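## Task

Find the yellow sponge whose shelf-edge label (the tag right under it) reads F76 and move it onto the desk. It must rest there without the robot holding it. The robot must not fall over or finish leaning.

## Robot and tools

ROBOT. TidyBot++: a base 0.54 m long, 0.50 m wide and 0.38 m tall on four powered casters, carrying a single seven-joint arm with a two-finger gripper. The shoulder sits 0.12 m ahead of the base centre and 0.68 m up. Cameras: base_camera, fixed on the base and looking forward and down (644x364, pinhole), and wrist_camera on the hand, looking along it (644x476, fisheye). The arm begins folded with the hand down. The hand then sticks out up to 0.08 m past the base front, and the elbow is up to 1.15 m high. Loose objects may occasionally get nudged by the scene.

FRAMES. Base frame: origin on the floor under the base centre, x forward, y left, z up. hand_pose is the point between the finger pads in this frame; its z axis runs out along the fingers, its y axis along the closing direction. Odometry frame is the base frame at scene start. Heading is positive to the left, -3.142 to 3.142. base_tilt is in degrees, positive when leaning forward or right. Both carry a fixed bias of about 1 degree. Camera calibration matrices (T_world_to_cam) map base-frame points into each camera's frame and may be slightly off.

execute_actions. Argument "actions": a list holding one action or none. An empty list only reports state and images. An action may contain:
- "base": one relative move from where the base last reported itself, exactly one key. translate_m: metres, -2 to 2, forward positive. strafe_m: metres, -2 to 2, left positive. rotate_rad: radians, -6.3 to 6.3, counter-clockwise from above positive.
- "joints": absolute targets, one number per named key, radians except gripper_pos. joint_1_rad: any angle, positive = clockwise from above (opposite to rotate_rad). joint_2_rad (shoulder): -2.249 to 2.249. joint_3_rad: any angle; from 3.14, positive swings a forward-bent forearm to the right. joint_4_rad (elbow): -2.579 to 2.579. joint_5_rad: any angle; positive swings a forward-bent hand to the right. joint_6_rad (wrist): -2.099 to 2.099. joint_7_rad: any angle; with the hand down, positive turns it counter-clockwise from above, and at 1.57 the fingers open toward left and right. gripper_pos: 0 (open) to 1 (closed). Unlimited joints take the short way round, so split turns into steps under half a revolution. Success tolerance is ±0.039 for joints 1-4, ±0.056 for 5-7, ±0.03 for the gripper. Joint speed is at most 1.39 rad/s (1.22 for joints 5-7).
- "speeds": optional caps for the base keys in this action only. translate_m and strafe_m: 0.05 to 0.5 m/s. rotate_rad: 0.1 to 1.57 rad/s. The maxima are the defaults. A base move needing over 8.667 s is refused, and no action runs beyond 15 s.
"cameras": list from base_camera, wrist_camera, all. Omitted, null or ["all"] returns both; [] returns none. Any unknown key, name or out-of-range number rejects the whole call and nothing moves. Joints or base left out of an action may still be pushing toward earlier targets.

ARM GEOMETRY. With joint_1_rad = 0, joint_3_rad = 3.14 and joint_5_rad = 0, the arm stays in the vertical x-z plane. Angles from vertical, forward positive: upper arm = j2, forearm = j2 - j4, hand = j2 - j4 - j6. The lengths are 0.42, 0.31 and 0.31 m. The hand point lies forward of the shoulder by the sum of L*sin(angle) and above it by the sum of L*cos(angle). A downward-pointing hand reaches at most about 0.94 m above the floor, and only near the base.

GRIPPER. The pad gap is roughly 85*(1 - gripper_pos) mm. At 1 each finger squeezes with about 96-120 N. "done" at 1 means the fingers hold nothing; "off_target" means an object stopped them. Closed fingertips reach about 20 mm past the hand point.

OTHER TOOLS. wait: seconds from 0 to 10. It sends no new command and returns state and images. zoom_image: camera (base_camera or wrist_camera) and region [x0, y0, x1, y1] in pixels of that camera's latest full image, at most 504x504. read_manual: returns licence text only. finished_scene: scene (1 or 2). It ends that scene for good and reports success, so call it only once the sponge rests on the desk by itself.

RESULT LINES. base_status and joint_status give how each motion ended. done: the target was reached (for the base, the wheels turned enough, even if they slipped). off_target: it stopped short and may keep pushing. contact_stop or time_out: the old target is dropped and it holds in place. not_followed, or "joint command not followed" with a "cause:" line: targets withheld because the arm would hit itself; they may be retried on later actions. on_its_own: motion you did not command. motor_effort: percent of maximum, with the peak in brackets; noisy and biased. base_odometry counts wheel turns, so slip shows up as travel, and drift builds up over many moves. "pictures" lists image order. Motor temperatures: one per arm joint. MOTOR HOT appears from 60 °C; OVER-TEMPERATURE FAULT at 75 °C makes the arm sag, and joints then show limit_stop_at_motor_heat, so resend targets. ARM HIT: a hard hit against the base or the arm itself. A torque fault (joints 1-4 at 104.5 N m, warning at 56.7; joints 5-7 at 51.3, warning at 29.4) freezes the arm and gripper for 10 s and skips the rest of the call. The base keeps moving.

PRECISION. Friction and load leave the hand a centimetre or more off, so trust the images. To correct, send each joint its last command plus (desired - read). While holding a load, never command a joint to its read angle, since the arm would sink further.

AVOID. Driving while the arm is caught on something about 0.8 m or higher (it can tip the robot). Sideways pushes with a raised hand. Driving the base into obstacles, which keeps pushing hard and may misreport "done". Reaching down near the floor, dropping or slamming the sponge, and ending with the robot tilted. Backing away or pulling the arm in fixes a slight lean. The simulation keeps running while you think, and the robot holds its last command meanwhile.

Each tool is called after "Request:" by a JSON object that holds its "fn" and its "kwargs", one argument or row to a line.

## Session

Request:
{"fn": "execute_actions", "kwargs": {
  "actions": []
}}

Scene clock: 0.00 s.
Motor temperatures (°C, as the motors report them): [33 32 31 31 39 42 39]
base_odometry: x=+0.000 y=+0.000 heading=+0.000 (m, m, rad; odometry frame)
base_tilt: forward=+0.1 right=-0.3 (deg)
base_status: not commanded
joint_positions: joint_1_rad=+0.006 joint_2_rad=-0.356 joint_3_rad=+3.149 joint_4_rad=-2.567 joint_5_rad=-0.010 joint_6_rad=-0.925 joint_7_rad=+1.607 gripper_pos=+0.000
joint_status: not commanded
motor_effort: joint_1_rad=+0 joint_2_rad=+1 joint_3_rad=+0 joint_4_rad=+10 joint_5_rad=+2 joint_6_rad=-2 joint_7_rad=+0 (%)
hand_pose: x=+0.2262 y=+0.0026 z=+0.5772 quat_wxyz=(-0.005, +1.000, +0.009, +0.003) (m; base frame)
pictures: base_camera, wrist_camera
Images, in order (width x height): base_camera 644x364, wrist_camera 644x476.

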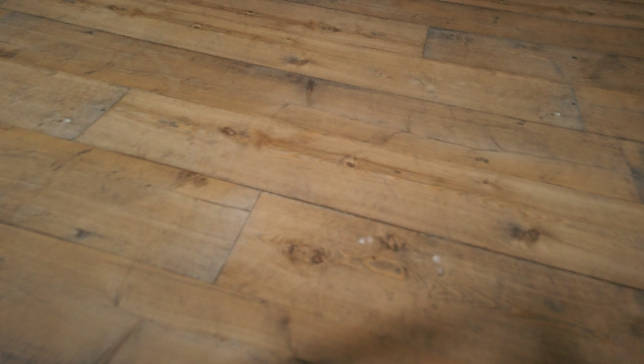

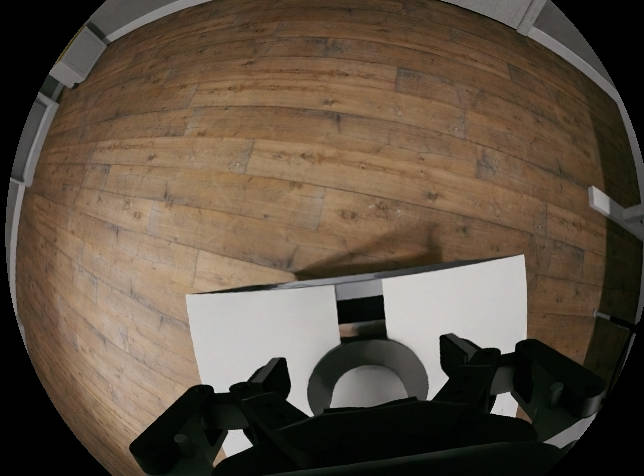

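Point the hand forward, slightly down.

Request:
{"fn": "execute_actions", "kwargs": {
  "actions": [
    {"joints":{"joint_6_rad":0.5}}
  ],
  "cameras": ["wrist_camera"]
}}

Request:
{"fn": "execute_actions", "kwargs": {
  "actions": [
    {"base":{"rotate_rad":-2.1}}
  ],
  "cameras": ["wrist_camera"]
}}

Request:
{"fn": "execute_actions", "kwargs": {
  "actions": [
    {"base":{"rotate_rad":-2.1}}
  ],
  "cameras": ["wrist_camera"]
}}

Scene clock: 1.97 s.
Motor temperatures (°C, as the motors report them): [33 32 31 31 39 42 39]
base_odometry: x=+0.000 y=+0.000 heading=+0.000 (m, m, rad; odometry frame)
base_tilt: forward=+0.1 right=-0.3 (deg)
base_status: not commanded
joint_positions: joint_1_rad=+0.006 joint_2_rad=-0.356 joint_3_rad=+3.149 joint_4_rad=-2.566 joint_5_rad=-0.010 joint_6_rad=+0.493 joint_7_rad=+1.607 gripper_pos=+0.000
joint_status: all done
motor_effort: joint_1_rad=+0(1) joint_2_rad=-6(6) joint_3_rad=+0(0) joint_4_rad=+16(16) joint_5_rad=+2(1) joint_6_rad=+7(7) joint_7_rad=+0(1) (%)
hand_pose: x=+0.5326 y=-0.0060 z=+0.8436 quat_wxyz=(+0.014, +0.757, +0.003, +0.654) (m; base frame)
pictures: wrist_camera
camera_calibration (this result's frames):
wrist_camera: T_world_to_cam=[[0.0282456, -0.988775, -0.146718, 0.122796], [-0.0757383, 0.144238, -0.98664, 0.940427], [0.996728, 0.0389805, -0.0708141, -0.343523], [0, 0, 0, 1]] pos_world=[0.410157, -0.000836901, 0.921553]
Images, in order (width x height): wrist_camera 644x476.

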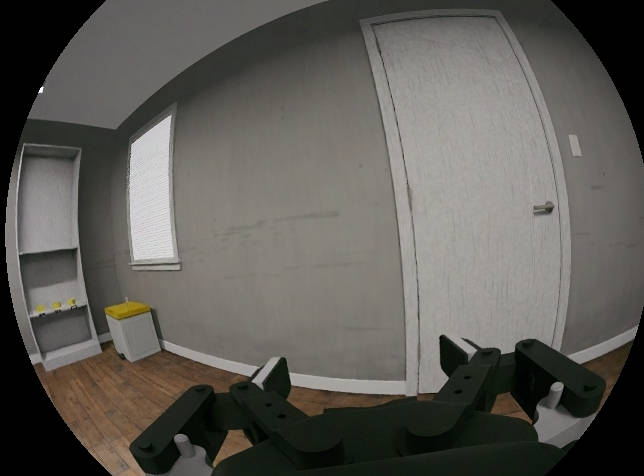

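Scene clock: 4.63 s.
Motor temperatures (°C, as the motors report them): [33 32 31 31 39 42 39]
base_odometry: x=+0.000 y=+0.000 heading=-2.100 (m, m, rad; odometry frame)
base_tilt: forward=+0.1 right=-0.3 (deg)
base_status: done
joint_positions: joint_1_rad=+0.006 joint_2_rad=-0.356 joint_3_rad=+3.149 joint_4_rad=-2.566 joint_5_rad=-0.010 joint_6_rad=+0.493 joint_7_rad=+1.607 gripper_pos=+0.000
joint_status: not commanded
motor_effort: joint_1_rad=+0(1) joint_2_rad=-6(6) joint_3_rad=+1(0) joint_4_rad=+17(17) joint_5_rad=+2(2) joint_6_rad=+7(7) joint_7_rad=-1(0) (%)
hand_pose: x=+0.5326 y=-0.0060 z=+0.8436 quat_wxyz=(+0.014, +0.757, +0.003, +0.654) (m; base frame)
pictures: wrist_camera
camera_calibration (this result's frames):
wrist_camera: T_world_to_cam=[[0.0282491, -0.988775, -0.146717, 0.122794], [-0.0757387, 0.144236, -0.986641, 0.940427], [0.996727, 0.0389838, -0.070814, -0.343523], [0, 0, 0, 1]] pos_world=[0.410157, -0.000835517, 0.921553]
Images, in order (width x height): wrist_camera 644x476.

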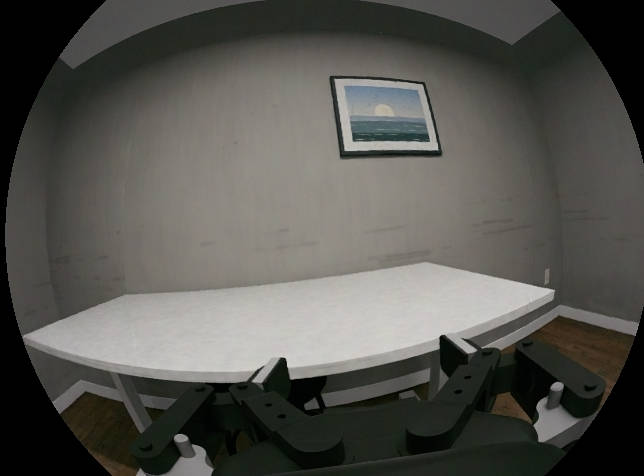

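Scene clock: 7.30 s.
Motor temperatures (°C, as the motors report them): [33 32 31 31 39 42 39]
base_odometry: x=+0.000 y=+0.000 heading=+2.084 (m, m, rad; odometry frame)
base_tilt: forward=+0.1 right=-0.3 (deg)
base_status: done
joint_positions: joint_1_rad=+0.006 joint_2_rad=-0.356 joint_3_rad=+3.149 joint_4_rad=-2.566 joint_5_rad=-0.010 joint_6_rad=+0.493 joint_7_rad=+1.607 gripper_pos=+0.000
joint_status: not commanded
motor_effort: joint_1_rad=+1(1) joint_2_rad=-5(7) joint_3_rad=+1(1) joint_4_rad=+17(17) joint_5_rad=+2(1) joint_6_rad=+7(7) joint_7_rad=-1(0) (%)
hand_pose: x=+0.5326 y=-0.0060 z=+0.8436 quat_wxyz=(+0.014, +0.757, +0.003, +0.654) (m; base frame)
pictures: wrist_camera
camera_calibration (this result's frames):
wrist_camera: T_world_to_cam=[[0.0282712, -0.988776, -0.146708, 0.122786], [-0.0757419, 0.144226, -0.986642, 0.940428], [0.996727, 0.0390055, -0.0708143, -0.343523], [0, 0, 0, 1]] pos_world=[0.410157, -0.000827054, 0.921553]
Images, in order (width x height): wrist_camera 644x476.

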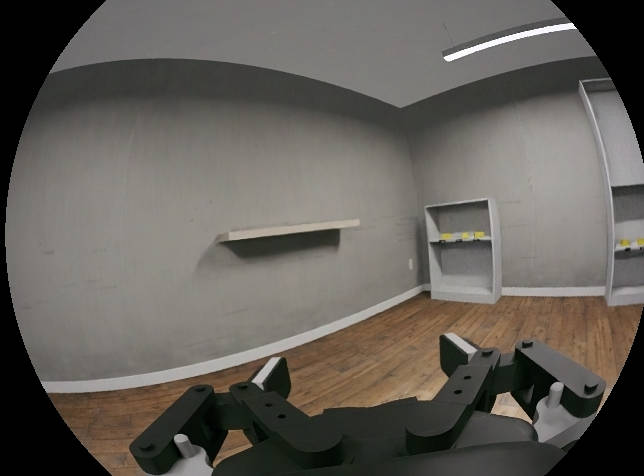

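Request:
{"fn": "execute_actions", "kwargs": {
  "actions": [
    {"base":{"rotate_rad":-0.85}}
  ]
}}

Request:
{"fn": "execute_actions", "kwargs": {
  "actions": [
    {"base":{"translate_m":1.0}}
  ]
}}

Request:
{"fn": "zoom_image", "kwargs": {
  "camera": "wrist_camera",
  "region": [70, 200, 570, 400]
}}

Scene clock: 9.40 s.
Motor temperatures (°C, as the motors report them): [33 32 31 31 39 42 39]
base_odometry: x=+0.000 y=+0.000 heading=+1.234 (m, m, rad; odometry frame)
base_tilt: forward=+0.1 right=-0.3 (deg)
base_status: done
joint_positions: joint_1_rad=+0.006 joint_2_rad=-0.356 joint_3_rad=+3.150 joint_4_rad=-2.566 joint_5_rad=-0.010 joint_6_rad=+0.493 joint_7_rad=+1.607 gripper_pos=+0.000
joint_status: not commanded
motor_effort: joint_1_rad=+0(1) joint_2_rad=-5(6) joint_3_rad=+0(2) joint_4_rad=+17(16) joint_5_rad=+1(2) joint_6_rad=+7(7) joint_7_rad=-1(0) (%)
hand_pose: x=+0.5326 y=-0.0061 z=+0.8436 quat_wxyz=(+0.014, +0.757, +0.003, +0.654) (m; base frame)
pictures: base_camera, wrist_camera
camera_calibration (this result's frames):
wrist_camera: T_world_to_cam=[[0.0280458, -0.98877, -0.146792, 0.12287], [-0.0757088, 0.144327, -0.98663, 0.940417], [0.996735, 0.0387843, -0.0708108, -0.343529], [0, 0, 0, 1]] pos_world=[0.410159, -0.000913808, 0.921554]
Images, in order (width x height): base_camera 644x364, wrist_camera 644x476.

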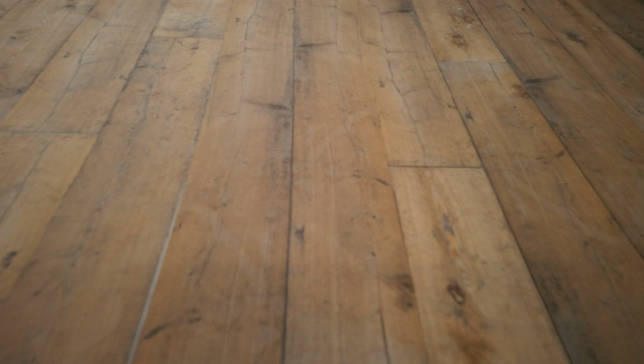

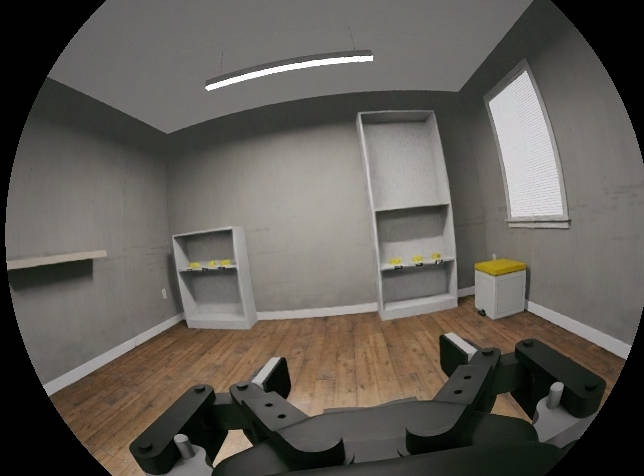

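Scene clock: 12.77 s.
Motor temperatures (°C, as the motors report them): [33 32 31 31 39 42 39]
base_odometry: x=+0.331 y=+0.944 heading=+1.233 (m, m, rad; odometry frame)
base_tilt: forward=+0.1 right=-0.3 (deg)
base_status: done
joint_positions: joint_1_rad=+0.006 joint_2_rad=-0.356 joint_3_rad=+3.150 joint_4_rad=-2.566 joint_5_rad=-0.010 joint_6_rad=+0.493 joint_7_rad=+1.607 gripper_pos=+0.000
joint_status: not commanded
motor_effort: joint_1_rad=+0(0) joint_2_rad=-6(8) joint_3_rad=+0(0) joint_4_rad=+17(17) joint_5_rad=+1(1) joint_6_rad=+7(7) joint_7_rad=-1(0) (%)
hand_pose: x=+0.5326 y=-0.0061 z=+0.8436 quat_wxyz=(+0.014, +0.757, +0.003, +0.654) (m; base frame)
pictures: base_camera, wrist_camera
camera_calibration (this result's frames):
wrist_camera: T_world_to_cam=[[0.0280562, -0.98877, -0.14679, 0.122868], [-0.0756377, 0.144327, -0.986635, 0.940408], [0.996741, 0.0387841, -0.070739, -0.343569], [0, 0, 0, 1]] pos_world=[0.410132, -0.000913652, 0.921572]
Images, in order (width x height): base_camera 644x364, wrist_camera 644x476.

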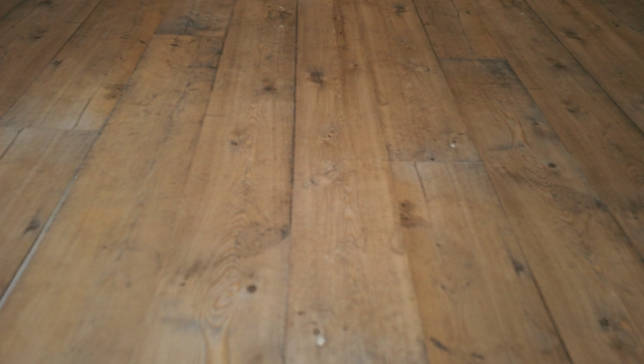

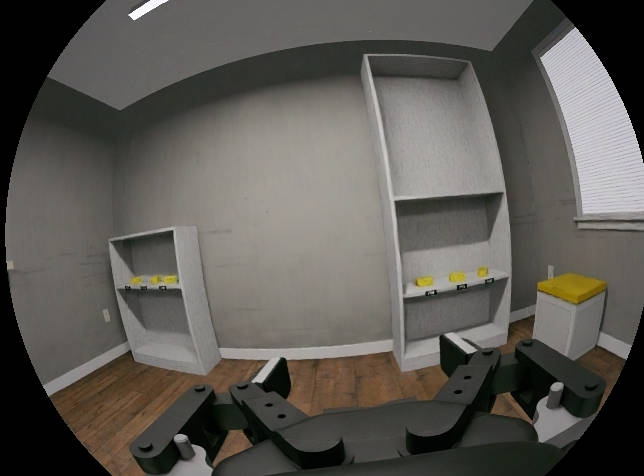

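Region (70, 200, 570, 400) of wrist_camera's 644x476 image, scaled by 1.008; it fills the top 202 rows of this view, and the rest is white.

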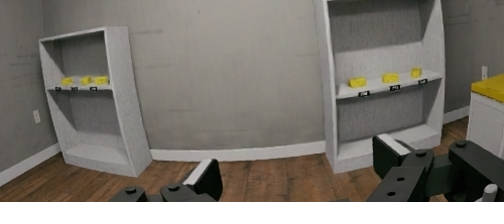

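Request:
{"fn": "zoom_image", "kwargs": {
  "camera": "wrist_camera",
  "region": [400, 260, 510, 310]
}}

Request:
{"fn": "zoom_image", "kwargs": {
  "camera": "wrist_camera",
  "region": [110, 265, 190, 300]
}}

Region (400, 260, 510, 310) of wrist_camera's 644x476 image, scaled by 4.582; it fills the top 229 rows of this view, and the rest is white.

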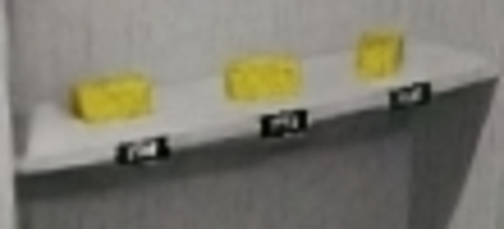

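Region (110, 265, 190, 300) of wrist_camera's 644x476 image, scaled by 6.300; it fills the top 220 rows of this view, and the rest is white.

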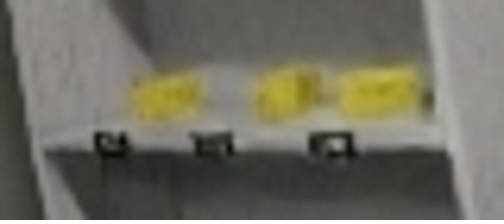

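Request:
{"fn": "execute_actions", "kwargs": {
  "actions": [
    {"base":{"strafe_m":-0.65},"joints":{"joint_6_rad":0.2}}
  ],
  "cameras": []
}}

Request:
{"fn": "execute_actions", "kwargs": {
  "actions": [
    {"base":{"translate_m":0.5}}
  ]
}}

Request:
{"fn": "zoom_image", "kwargs": {
  "camera": "wrist_camera",
  "region": [200, 180, 450, 320]
}}

Scene clock: 16.10 s.
Motor temperatures (°C, as the motors report them): [33 32 31 31 39 42 39]
base_odometry: x=+0.945 y=+0.729 heading=+1.234 (m, m, rad; odometry frame)
base_tilt: forward=+0.1 right=-0.3 (deg)
base_status: done
joint_positions: joint_1_rad=+0.006 joint_2_rad=-0.356 joint_3_rad=+3.150 joint_4_rad=-2.570 joint_5_rad=-0.010 joint_6_rad=+0.208 joint_7_rad=+1.607 gripper_pos=+0.000
joint_status: all done
motor_effort: joint_1_rad=+0(1) joint_2_rad=-6(6) joint_3_rad=+0(2) joint_4_rad=+16(19) joint_5_rad=+2(2) joint_6_rad=+7(8) joint_7_rad=+0(0) (%)
hand_pose: x=+0.5061 y=-0.0047 z=+0.7562 quat_wxyz=(+0.011, +0.843, +0.004, +0.537) (m; base frame)
pictures: none
No camera images: the call's "cameras" was empty. Leave "cameras" out to get every camera's image.

Scene clock: 18.47 s.
Motor temperatures (°C, as the motors report them): [33 32 31 31 39 42 39]
base_odometry: x=+1.110 y=+1.201 heading=+1.233 (m, m, rad; odometry frame)
base_tilt: forward=+0.1 right=-0.3 (deg)
base_status: done
joint_positions: joint_1_rad=+0.006 joint_2_rad=-0.354 joint_3_rad=+3.150 joint_4_rad=-2.569 joint_5_rad=-0.010 joint_6_rad=+0.208 joint_7_rad=+1.607 gripper_pos=+0.000
joint_status: not commanded
motor_effort: joint_1_rad=+0(0) joint_2_rad=-5(9) joint_3_rad=+1(0) joint_4_rad=+17(17) joint_5_rad=+2(2) joint_6_rad=+7(7) joint_7_rad=-1(1) (%)
hand_pose: x=+0.5066 y=-0.0047 z=+0.7560 quat_wxyz=(+0.011, +0.843, +0.004, +0.537) (m; base frame)
pictures: base_camera, wrist_camera
camera_calibration (this result's frames):
wrist_camera: T_world_to_cam=[[-0.0131057, -0.987898, -0.154552, 0.138858], [-0.355996, 0.149047, -0.922525, 0.945412], [0.934395, 0.0429295, -0.353641, -0.0783968], [0, 0, 0, 1]] pos_world=[0.411637, -0.000368321, 0.865902]
Images, in order (width x height): base_camera 644x364, wrist_camera 644x476.

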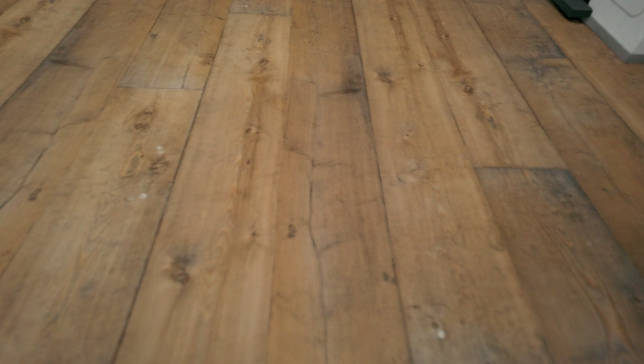

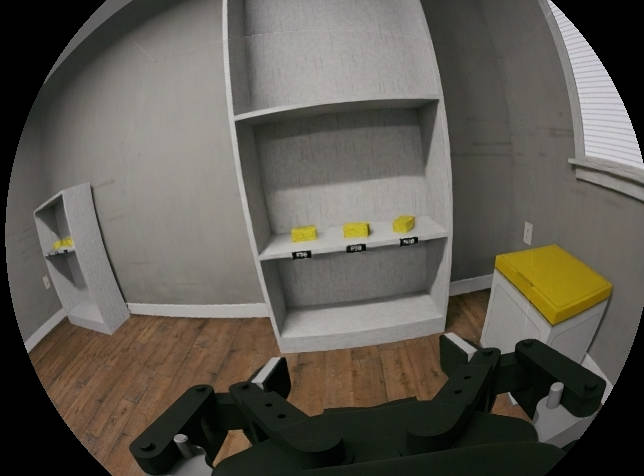

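Region (200, 180, 450, 320) of wrist_camera's 644x476 image, scaled by 2.016; it fills the top 282 rows of this view, and the rest is white.

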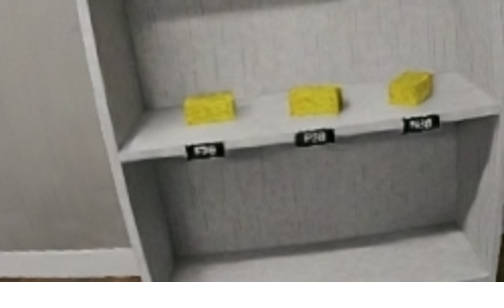

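Request:
{"fn": "execute_actions", "kwargs": {
  "actions": [
    {"base":{"strafe_m":0.14},"joints":{"joint_2_rad":0.876,"joint_4_rad":-0.82,"joint_6_rad":-0.8}}
  ],
  "cameras": []
}}

Request:
{"fn": "execute_actions", "kwargs": {
  "actions": [
    {"base":{"translate_m":0.2}}
  ]
}}

Scene clock: 22.60 s.
Motor temperatures (°C, as the motors report them): [33 32 31 31 39 42 39]
base_odometry: x=+0.978 y=+1.247 heading=+1.233 (m, m, rad; odometry frame)
base_tilt: forward=+0.1 right=-0.3 (deg)
base_status: done
joint_positions: joint_1_rad=+0.006 joint_2_rad=+0.866 joint_3_rad=+3.149 joint_4_rad=-0.831 joint_5_rad=-0.010 joint_6_rad=-0.769 joint_7_rad=+1.607 gripper_pos=+0.000
joint_status: all done
motor_effort: joint_1_rad=+0(1) joint_2_rad=-52(53) joint_3_rad=+0(2) joint_4_rad=+18(18) joint_5_rad=+2(2) joint_6_rad=+4(7) joint_7_rad=+0(1) (%)
hand_pose: x=+0.9459 y=-0.0055 z=+0.6716 quat_wxyz=(+0.006, +0.944, +0.011, +0.331) (m; base frame)
pictures: none
No camera images: the call's "cameras" was empty. Leave "cameras" out to get every camera's image.

Scene clock: 24.23 s.
Motor temperatures (°C, as the motors report them): [33 32 31 31 39 42 39]
base_odometry: x=+1.044 y=+1.436 heading=+1.234 (m, m, rad; odometry frame)
base_tilt: forward=+0.1 right=-0.3 (deg)
base_status: done
joint_positions: joint_1_rad=+0.006 joint_2_rad=+0.871 joint_3_rad=+3.149 joint_4_rad=-0.827 joint_5_rad=-0.010 joint_6_rad=-0.772 joint_7_rad=+1.607 gripper_pos=+0.000
joint_status: not commanded
motor_effort: joint_1_rad=+1(1) joint_2_rad=-53(56) joint_3_rad=-1(1) joint_4_rad=+19(19) joint_5_rad=+2(1) joint_6_rad=+4(5) joint_7_rad=+0(2) (%)
hand_pose: x=+0.9462 y=-0.0055 z=+0.6690 quat_wxyz=(+0.006, +0.944, +0.011, +0.329) (m; base frame)
pictures: base_camera, wrist_camera
camera_calibration (this result's frames):
wrist_camera: T_world_to_cam=[[-0.0707531, -0.988211, -0.13577, 0.172429], [-0.732048, 0.143898, -0.665882, 1.20588], [0.677569, 0.052277, -0.733599, -0.022648], [0, 0, 0, 1]] pos_world=[0.910306, -0.00194314, 0.809769]
Images, in order (width x height): base_camera 644x364, wrist_camera 644x476.

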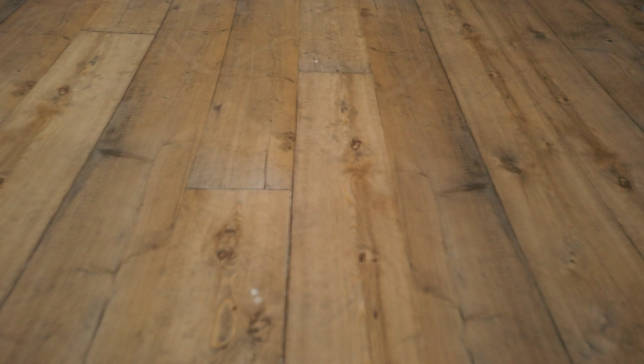

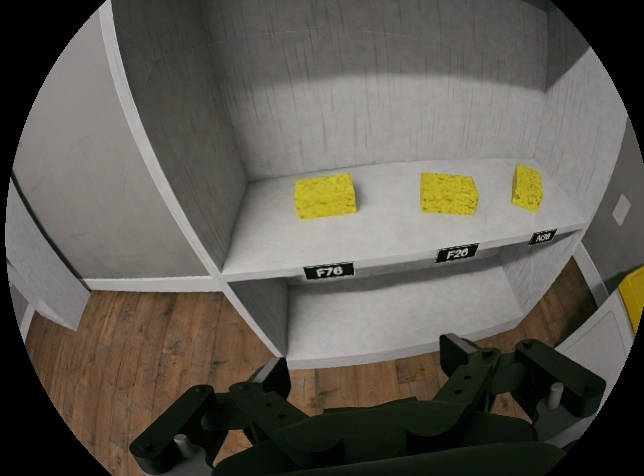

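Request:
{"fn": "execute_actions", "kwargs": {
  "actions": [
    {"base":{"translate_m":0.3},"joints":{"joint_2_rad":0.905,"joint_4_rad":-0.895,"joint_6_rad":-1.12}}
  ]
}}

Scene clock: 32.30 s.
Motor temperatures (°C, as the motors report them): [33 32 31 31 39 42 39]
base_odometry: x=+1.143 y=+1.720 heading=+1.234 (m, m, rad; odometry frame)
base_tilt: forward=+0.1 right=-0.3 (deg)
base_status: done
joint_positions: joint_1_rad=+0.006 joint_2_rad=+0.902 joint_3_rad=+3.149 joint_4_rad=-0.898 joint_5_rad=-0.010 joint_6_rad=-1.112 joint_7_rad=+1.607 gripper_pos=+0.000
joint_status: all done
motor_effort: joint_1_rad=+0(3) joint_2_rad=-51(55) joint_3_rad=-1(2) joint_4_rad=+16(19) joint_5_rad=+2(1) joint_6_rad=+1(4) joint_7_rad=-1(0) (%)
hand_pose: x=+0.8261 y=-0.0040 z=+0.5679 quat_wxyz=(+0.001, +0.993, +0.012, +0.114) (m; base frame)
pictures: base_camera, wrist_camera
camera_calibration (this result's frames):
wrist_camera: T_world_to_cam=[[-0.122187, -0.987696, -0.0976029, 0.172432], [-0.946471, 0.145557, -0.288106, 1.01293], [0.298768, 0.0571755, -0.952611, 0.421794], [0, 0, 0, 1]] pos_world=[0.853763, -0.00124561, 0.710469]
Images, in order (width x height): base_camera 644x364, wrist_camera 644x476.

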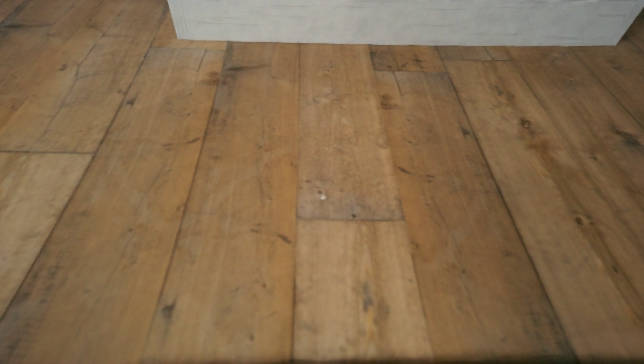

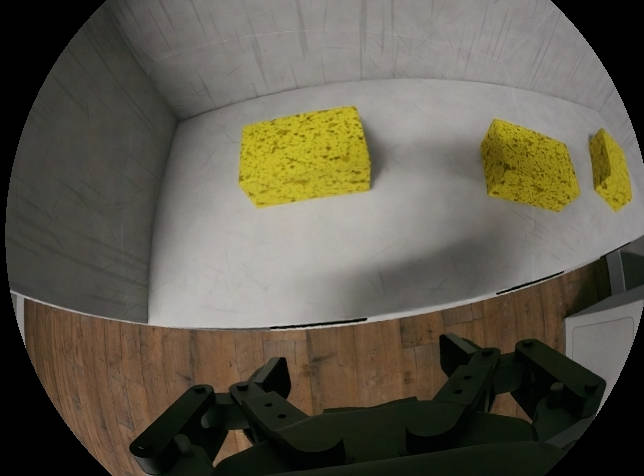

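Request:
{"fn": "execute_actions", "kwargs": {
  "actions": [
    {"joints":{"joint_2_rad":0.87,"joint_6_rad":-1.2,"joint_7_rad":0.04}}
  ],
  "cameras": []
}}

Request:
{"fn": "execute_actions", "kwargs": {
  "actions": [
    {"base":{"translate_m":0.17},"speeds":{"translate_m":0.2}}
  ],
  "cameras": ["wrist_camera"]
}}

Scene clock: 34.87 s.
Motor temperatures (°C, as the motors report them): [33 32 31 31 39 42 39]
base_odometry: x=+1.143 y=+1.720 heading=+1.234 (m, m, rad; odometry frame)
base_tilt: forward=+0.1 right=-0.3 (deg)
base_status: not commanded
joint_positions: joint_1_rad=+0.006 joint_2_rad=+0.886 joint_3_rad=+3.149 joint_4_rad=-0.898 joint_5_rad=-0.010 joint_6_rad=-1.169 joint_7_rad=+0.058 gripper_pos=+0.000
joint_status: all done
motor_effort: joint_1_rad=+0(0) joint_2_rad=-51(52) joint_3_rad=-1(1) joint_4_rad=+16(16) joint_5_rad=+2(2) joint_6_rad=+1(1) joint_7_rad=+0(0) (%)
hand_pose: x=+0.8104 y=-0.0038 z=+0.5754 quat_wxyz=(-0.065, +0.720, -0.688, +0.067) (m; base frame)
pictures: none
No camera images: the call's "cameras" was empty. Leave "cameras" out to get every camera's image.

Scene clock: 36.50 s.
Motor temperatures (°C, as the motors report them): [33 32 31 31 39 42 39]
base_odometry: x=+1.199 y=+1.880 heading=+1.235 (m, m, rad; odometry frame)
base_tilt: forward=+0.1 right=-0.3 (deg)
base_status: done
joint_positions: joint_1_rad=+0.006 joint_2_rad=+0.881 joint_3_rad=+3.149 joint_4_rad=-0.898 joint_5_rad=-0.010 joint_6_rad=-1.173 joint_7_rad=+0.058 gripper_pos=+0.000
joint_status: not commanded
motor_effort: joint_1_rad=+0(2) joint_2_rad=-50(52) joint_3_rad=-1(1) joint_4_rad=+15(16) joint_5_rad=+2(2) joint_6_rad=+1(1) joint_7_rad=-1(0) (%)
hand_pose: x=+0.8100 y=-0.0038 z=+0.5786 quat_wxyz=(-0.066, +0.720, -0.688, +0.068) (m; base frame)
pictures: wrist_camera
camera_calibration (this result's frames):
wrist_camera: T_world_to_cam=[[-0.960298, 0.119717, -0.251984, 0.944132], [0.133848, 0.990209, -0.039645, -0.0148279], [0.24477, -0.0717986, -0.966919, 0.48832], [0, 0, 0, 1]] pos_world=[0.789107, -0.0632848, 0.709484]
Images, in order (width x height): wrist_camera 644x476.

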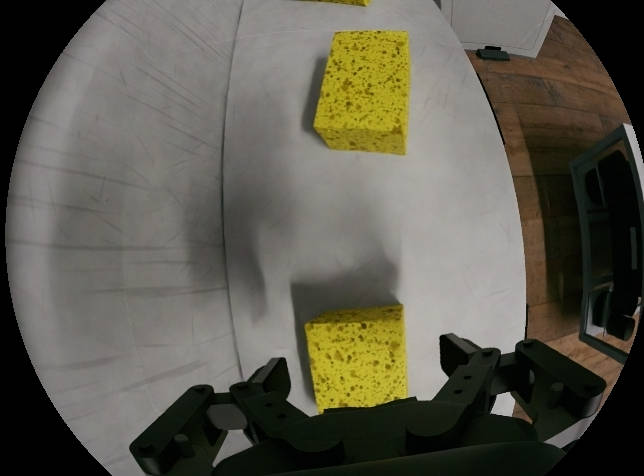

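Request:
{"fn": "execute_actions", "kwargs": {
  "actions": [
    {"base":{"strafe_m":0.02},"joints":{"joint_2_rad":0.98,"joint_6_rad":-1.07}}
  ],
  "cameras": ["wrist_camera"]
}}

Request:
{"fn": "execute_actions", "kwargs": {
  "actions": [
    {"joints":{"gripper_pos":1}}
  ],
  "cameras": ["wrist_camera"]
}}

Scene clock: 38.17 s.
Motor temperatures (°C, as the motors report them): [33 32 31 31 39 42 39]
base_odometry: x=+1.180 y=+1.887 heading=+1.234 (m, m, rad; odometry frame)
base_tilt: forward=+0.1 right=-0.3 (deg)
base_status: done
joint_positions: joint_1_rad=+0.001 joint_2_rad=+0.970 joint_3_rad=+3.149 joint_4_rad=-0.894 joint_5_rad=-0.010 joint_6_rad=-1.098 joint_7_rad=+0.058 gripper_pos=+0.000
joint_status: all done
motor_effort: joint_1_rad=+0(4) joint_2_rad=-51(56) joint_3_rad=-1(2) joint_4_rad=+15(15) joint_5_rad=+1(3) joint_6_rad=+1(2) joint_7_rad=+0(1) (%)
hand_pose: x=+0.8228 y=-0.0006 z=+0.5226 quat_wxyz=(-0.063, +0.722, -0.687, +0.064) (m; base frame)
pictures: wrist_camera
camera_calibration (this result's frames):
wrist_camera: T_world_to_cam=[[-0.963245, 0.115195, -0.242669, 0.939453], [0.128924, 0.990789, -0.0414194, -0.0168963], [0.235663, -0.0711828, -0.969224, 0.439958], [0, 0, 0, 1]] pos_world=[0.803421, -0.060162, 0.653694]
Images, in order (width x height): wrist_camera 644x476.

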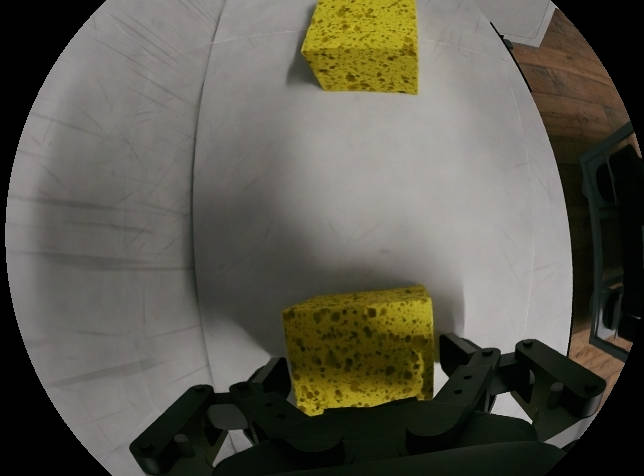

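Scene clock: 39.27 s.
Motor temperatures (°C, as the motors report them): [33 32 31 31 39 42 39]
base_odometry: x=+1.180 y=+1.887 heading=+1.234 (m, m, rad; odometry frame)
base_tilt: forward=+0.1 right=-0.3 (deg)
base_status: not commanded
joint_positions: joint_1_rad=+0.001 joint_2_rad=+0.960 joint_3_rad=+3.149 joint_4_rad=-0.891 joint_5_rad=-0.010 joint_6_rad=-1.096 joint_7_rad=+0.058 gripper_pos=+0.365
joint_status: gripper_pos off_target (ended at +0.365, target +1.000)
motor_effort: joint_1_rad=+1(0) joint_2_rad=-50(52) joint_3_rad=-1(1) joint_4_rad=+14(15) joint_5_rad=+2(2) joint_6_rad=+1(2) joint_7_rad=+0(0) (%)
hand_pose: x=+0.8260 y=-0.0006 z=+0.5307 quat_wxyz=(-0.068, +0.721, -0.686, +0.070) (m; base frame)
pictures: wrist_camera
camera_calibration (this result's frames):
wrist_camera: T_world_to_cam=[[-0.959662, 0.115169, -0.256484, 0.948925], [0.129489, 0.99079, -0.0396044, -0.0184075], [0.249561, -0.0712189, -0.965737, 0.433684], [0, 0, 0, 1]] pos_world=[0.8048, -0.0601622, 0.66148]
Images, in order (width x height): wrist_camera 644x476.

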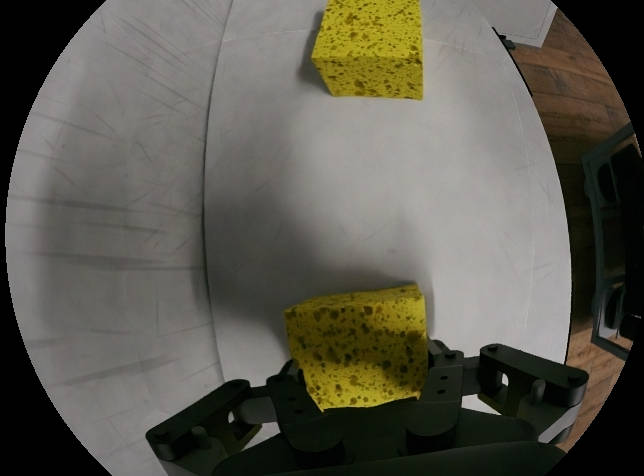

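Request:
{"fn": "execute_actions", "kwargs": {
  "actions": [
    {"joints":{"joint_2_rad":0.9,"joint_6_rad":-1.15}}
  ],
  "cameras": []
}}

Request:
{"fn": "execute_actions", "kwargs": {
  "actions": [
    {"base":{"translate_m":-1.9}}
  ],
  "cameras": []
}}

Request:
{"fn": "execute_actions", "kwargs": {
  "actions": [
    {"base":{"rotate_rad":3.14},"joints":{"joint_2_rad":0.4,"joint_4_rad":-0.7,"joint_6_rad":-1.85,"joint_7_rad":1.6}}
  ]
}}

Scene clock: 40.70 s.
Motor temperatures (°C, as the motors report them): [33 32 31 31 39 42 39]
base_odometry: x=+1.180 y=+1.887 heading=+1.234 (m, m, rad; odometry frame)
base_tilt: forward=+0.1 right=-0.3 (deg)
base_status: not commanded
joint_positions: joint_1_rad=+0.001 joint_2_rad=+0.909 joint_3_rad=+3.149 joint_4_rad=-0.894 joint_5_rad=-0.010 joint_6_rad=-1.121 joint_7_rad=+0.058 gripper_pos=+0.365
joint_status: all done
motor_effort: joint_1_rad=+0(0) joint_2_rad=-51(54) joint_3_rad=-1(0) joint_4_rad=+16(17) joint_5_rad=+2(2) joint_6_rad=+1(1) joint_7_rad=+0(0) (%)
hand_pose: x=+0.8242 y=-0.0006 z=+0.5643 quat_wxyz=(-0.076, +0.720, -0.685, +0.078) (m; base frame)
pictures: none
No camera images: the call's "cameras" was empty. Leave "cameras" out to get every camera's image.

Scene clock: 45.87 s.
Motor temperatures (°C, as the motors report them): [33 33 31 31 39 42 39]
base_odometry: x=+0.553 y=+0.094 heading=+1.234 (m, m, rad; odometry frame)
base_tilt: forward=+0.1 right=-0.3 (deg)
base_status: done
joint_positions: joint_1_rad=+0.001 joint_2_rad=+0.908 joint_3_rad=+3.149 joint_4_rad=-0.894 joint_5_rad=-0.010 joint_6_rad=-1.125 joint_7_rad=+0.058 gripper_pos=+0.365
joint_status: not commanded
motor_effort: joint_1_rad=+0(2) joint_2_rad=-51(54) joint_3_rad=-1(1) joint_4_rad=+15(16) joint_5_rad=+2(2) joint_6_rad=+1(2) joint_7_rad=-1(1) (%)
hand_pose: x=+0.8230 y=-0.0007 z=+0.5643 quat_wxyz=(-0.075, +0.720, -0.685, +0.077) (m; base frame)
pictures: none
No camera images: the call's "cameras" was empty. Leave "cameras" out to get every camera's image.

Scene clock: 49.33 s.
Motor temperatures (°C, as the motors report them): [33 33 31 31 39 42 39]
base_odometry: x=+0.553 y=+0.094 heading=-1.909 (m, m, rad; odometry frame)
base_tilt: forward=+0.1 right=-0.3 (deg)
base_status: done
joint_positions: joint_1_rad=+0.000 joint_2_rad=+0.418 joint_3_rad=+3.151 joint_4_rad=-0.707 joint_5_rad=-0.010 joint_6_rad=-1.818 joint_7_rad=+1.569 gripper_pos=+0.365
joint_status: all done
motor_effort: joint_1_rad=+0(7) joint_2_rad=-34(56) joint_3_rad=-1(4) joint_4_rad=+14(16) joint_5_rad=+1(1) joint_6_rad=+1(1) joint_7_rad=-1(1) (%)
hand_pose: x=+0.6349 y=+0.0003 z=+0.8964 quat_wxyz=(-0.002, +0.995, -0.004, +0.099) (m; base frame)
pictures: base_camera, wrist_camera
camera_calibration (this result's frames):
wrist_camera: T_world_to_cam=[[-0.154683, -0.98263, -0.102529, 0.210481], [-0.950268, 0.176371, -0.25668, 0.900293], [0.270305, 0.0577256, -0.961043, 0.817213], [0, 0, 0, 1]] pos_world=[0.66718, 0.000865025, 1.03804]
Images, in order (width x height): base_camera 644x364, wrist_camera 644x476.

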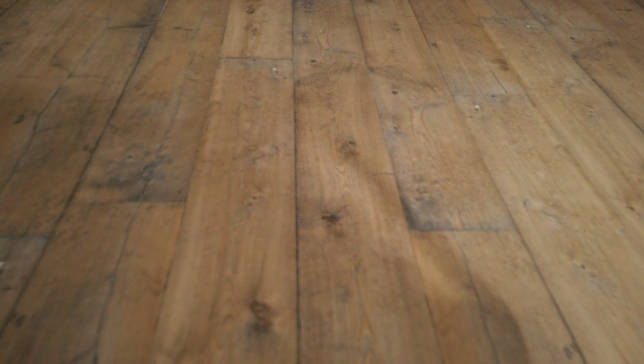

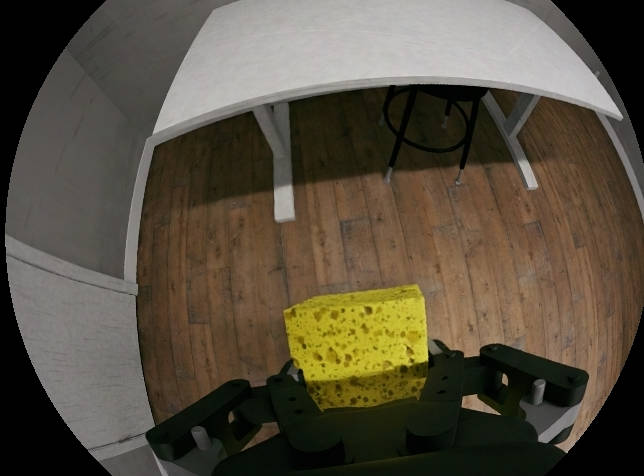

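Request:
{"fn": "execute_actions", "kwargs": {
  "actions": [
    {"base":{"translate_m":0.3}}
  ],
  "cameras": ["wrist_camera"]
}}

Scene clock: 51.50 s.
Motor temperatures (°C, as the motors report them): [33 33 31 31 39 42 39]
base_odometry: x=+0.453 y=-0.190 heading=-1.909 (m, m, rad; odometry frame)
base_tilt: forward=+0.1 right=-0.3 (deg)
base_status: done
joint_positions: joint_1_rad=+0.000 joint_2_rad=+0.409 joint_3_rad=+3.151 joint_4_rad=-0.707 joint_5_rad=-0.010 joint_6_rad=-1.822 joint_7_rad=+1.569 gripper_pos=+0.365
joint_status: not commanded
motor_effort: joint_1_rad=+0(1) joint_2_rad=-33(37) joint_3_rad=-1(1) joint_4_rad=+14(16) joint_5_rad=+2(1) joint_6_rad=+1(2) joint_7_rad=+1(1) (%)
hand_pose: x=+0.6316 y=+0.0003 z=+0.9012 quat_wxyz=(-0.002, +0.995, -0.004, +0.102) (m; base frame)
pictures: wrist_camera
camera_calibration (this result's frames):
wrist_camera: T_world_to_cam=[[-0.15404, -0.982631, -0.103478, 0.210925], [-0.948699, 0.176356, -0.262429, 0.902589], [0.27612, 0.0577445, -0.959387, 0.817601], [0, 0, 0, 1]] pos_world=[0.66302, 0.000871894, 1.04309]
Images, in order (width x height): wrist_camera 644x476.

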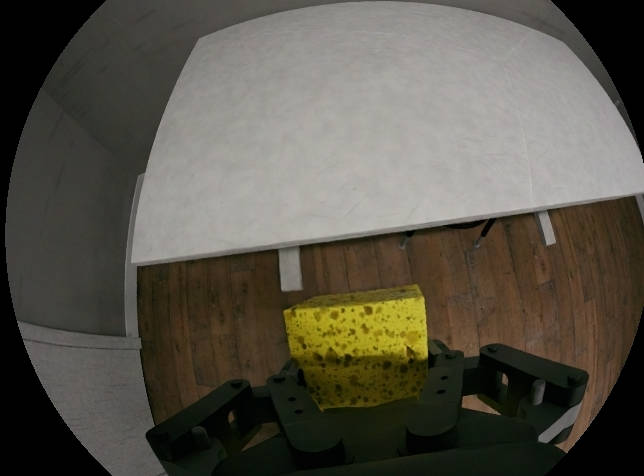

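Request:
{"fn": "execute_actions", "kwargs": {
  "actions": [
    {"base":{"translate_m":0.17},"joints":{"joint_2_rad":0.75,"joint_6_rad":-1.49}}
  ],
  "cameras": ["wrist_camera"]
}}

Request:
{"fn": "execute_actions", "kwargs": {
  "actions": [
    {"joints":{"joint_2_rad":0.79}}
  ],
  "cameras": ["wrist_camera"]
}}

Scene clock: 53.90 s.
Motor temperatures (°C, as the motors report them): [33 33 31 31 39 42 39]
base_odometry: x=+0.397 y=-0.350 heading=-1.908 (m, m, rad; odometry frame)
base_tilt: forward=+0.1 right=-0.3 (deg)
base_status: done
joint_positions: joint_1_rad=+0.001 joint_2_rad=+0.725 joint_3_rad=+3.151 joint_4_rad=-0.689 joint_5_rad=-0.010 joint_6_rad=-1.512 joint_7_rad=+1.569 gripper_pos=+0.373
joint_status: all done
motor_effort: joint_1_rad=+0(2) joint_2_rad=-41(51) joint_3_rad=-1(1) joint_4_rad=+14(16) joint_5_rad=+2(3) joint_6_rad=+1(5) joint_7_rad=+0(0) (%)
hand_pose: x=+0.7754 y=-0.0003 z=+0.7416 quat_wxyz=(-0.001, +0.994, -0.004, +0.108) (m; base frame)
pictures: wrist_camera
camera_calibration (this result's frames):
wrist_camera: T_world_to_cam=[[-0.153957, -0.982631, -0.103603, 0.215932], [-0.94523, 0.177011, -0.274238, 1.00327], [0.287814, 0.0557077, -0.956065, 0.613208], [0, 0, 0, 1]] pos_world=[0.805072, 0.000431396, 0.883772]
Images, in order (width x height): wrist_camera 644x476.

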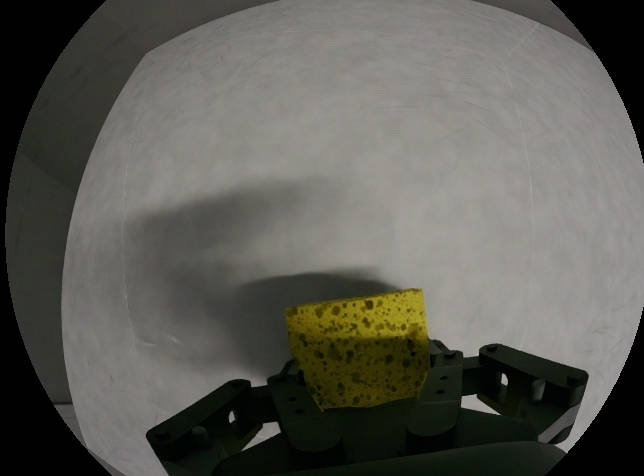

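Scene clock: 54.60 s.
Motor temperatures (°C, as the motors report them): [33 33 31 31 39 42 39]
base_odometry: x=+0.397 y=-0.350 heading=-1.908 (m, m, rad; odometry frame)
base_tilt: forward=+0.1 right=-0.3 (deg)
base_status: not commanded
joint_positions: joint_1_rad=+0.001 joint_2_rad=+0.730 joint_3_rad=+3.151 joint_4_rad=-0.684 joint_5_rad=-0.010 joint_6_rad=-1.511 joint_7_rad=+1.569 gripper_pos=+0.373
joint_status: joint_2_rad off_target (ended at +0.730, target +0.790)
motor_effort: joint_1_rad=+1(0) joint_2_rad=-38(42) joint_3_rad=+0(0) joint_4_rad=+13(14) joint_5_rad=+2(3) joint_6_rad=+2(3) joint_7_rad=+0(1) (%)
hand_pose: x=+0.7769 y=-0.0003 z=+0.7403 quat_wxyz=(-0.001, +0.994, -0.004, +0.108) (m; base frame)
pictures: wrist_camera
camera_calibration (this result's frames):
wrist_camera: T_world_to_cam=[[-0.153919, -0.982639, -0.103587, 0.215982], [-0.945205, 0.176976, -0.27435, 1.00435], [0.287919, 0.0556839, -0.956034, 0.61147], [0, 0, 0, 1]] pos_world=[0.806502, 0.000438217, 0.882502]
Images, in order (width x height): wrist_camera 644x476.

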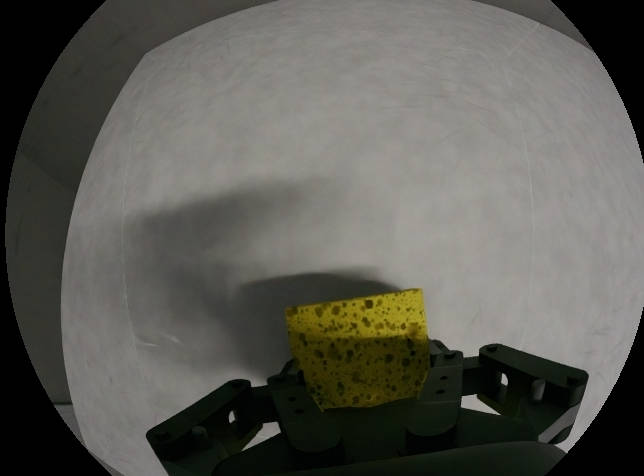

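Request:
{"fn": "execute_actions", "kwargs": {
  "actions": [
    {"joints":{"joint_2_rad":0.72,"gripper_pos":0}}
  ],
  "cameras": []
}}

Request:
{"fn": "execute_actions", "kwargs": {
  "actions": [
    {"joints":{"joint_2_rad":0.5,"joint_6_rad":-1.8}}
  ],
  "cameras": ["wrist_camera"]
}}

Scene clock: 56.03 s.
Motor temperatures (°C, as the motors report them): [33 33 31 31 39 42 39]
base_odometry: x=+0.397 y=-0.350 heading=-1.908 (m, m, rad; odometry frame)
base_tilt: forward=+0.1 right=-0.3 (deg)
base_status: not commanded
joint_positions: joint_1_rad=+0.001 joint_2_rad=+0.724 joint_3_rad=+3.151 joint_4_rad=-0.691 joint_5_rad=-0.010 joint_6_rad=-1.511 joint_7_rad=+1.569 gripper_pos=+0.000
joint_status: all done
motor_effort: joint_1_rad=+0(1) joint_2_rad=-46(46) joint_3_rad=+0(1) joint_4_rad=+16(16) joint_5_rad=+1(2) joint_6_rad=+1(3) joint_7_rad=+0(0) (%)
hand_pose: x=+0.7749 y=-0.0003 z=+0.7420 quat_wxyz=(-0.001, +0.994, -0.004, +0.108) (m; base frame)
pictures: none
No camera images: the call's "cameras" was empty. Leave "cameras" out to get every camera's image.

Scene clock: 57.60 s.
Motor temperatures (°C, as the motors report them): [33 33 31 31 39 42 39]
base_odometry: x=+0.397 y=-0.350 heading=-1.908 (m, m, rad; odometry frame)
base_tilt: forward=+0.1 right=-0.3 (deg)
base_status: not commanded
joint_positions: joint_1_rad=+0.001 joint_2_rad=+0.493 joint_3_rad=+3.151 joint_4_rad=-0.694 joint_5_rad=-0.010 joint_6_rad=-1.775 joint_7_rad=+1.569 gripper_pos=+0.000
joint_status: all done
motor_effort: joint_1_rad=+0(0) joint_2_rad=-36(50) joint_3_rad=-1(0) joint_4_rad=+15(17) joint_5_rad=+2(2) joint_6_rad=+1(1) joint_7_rad=-1(0) (%)
hand_pose: x=+0.6651 y=+0.0002 z=+0.8638 quat_wxyz=(-0.002, +0.996, -0.004, +0.089) (m; base frame)
pictures: wrist_camera
camera_calibration (this result's frames):
wrist_camera: T_world_to_cam=[[-0.156718, -0.982634, -0.0993456, 0.210313], [-0.954826, 0.176456, -0.239104, 0.908479], [0.252482, 0.057386, -0.965898, 0.793808], [0, 0, 0, 1]] pos_world=[0.699977, 0.000800216, 1.00485]
Images, in order (width x height): wrist_camera 644x476.

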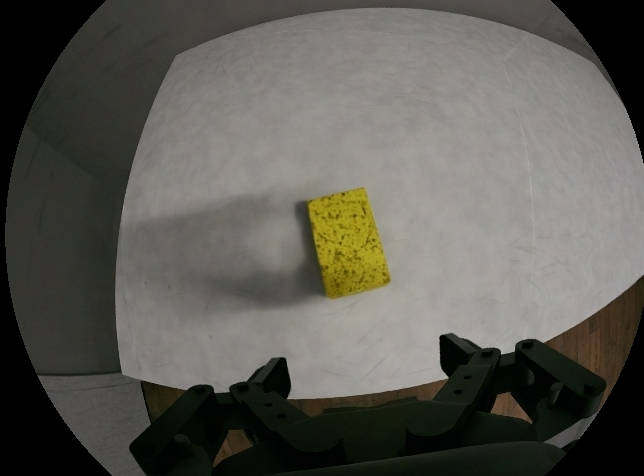

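Request:
{"fn": "finished_scene", "kwargs": {
  "scene": 1
}}

The scene is finished: the task was done.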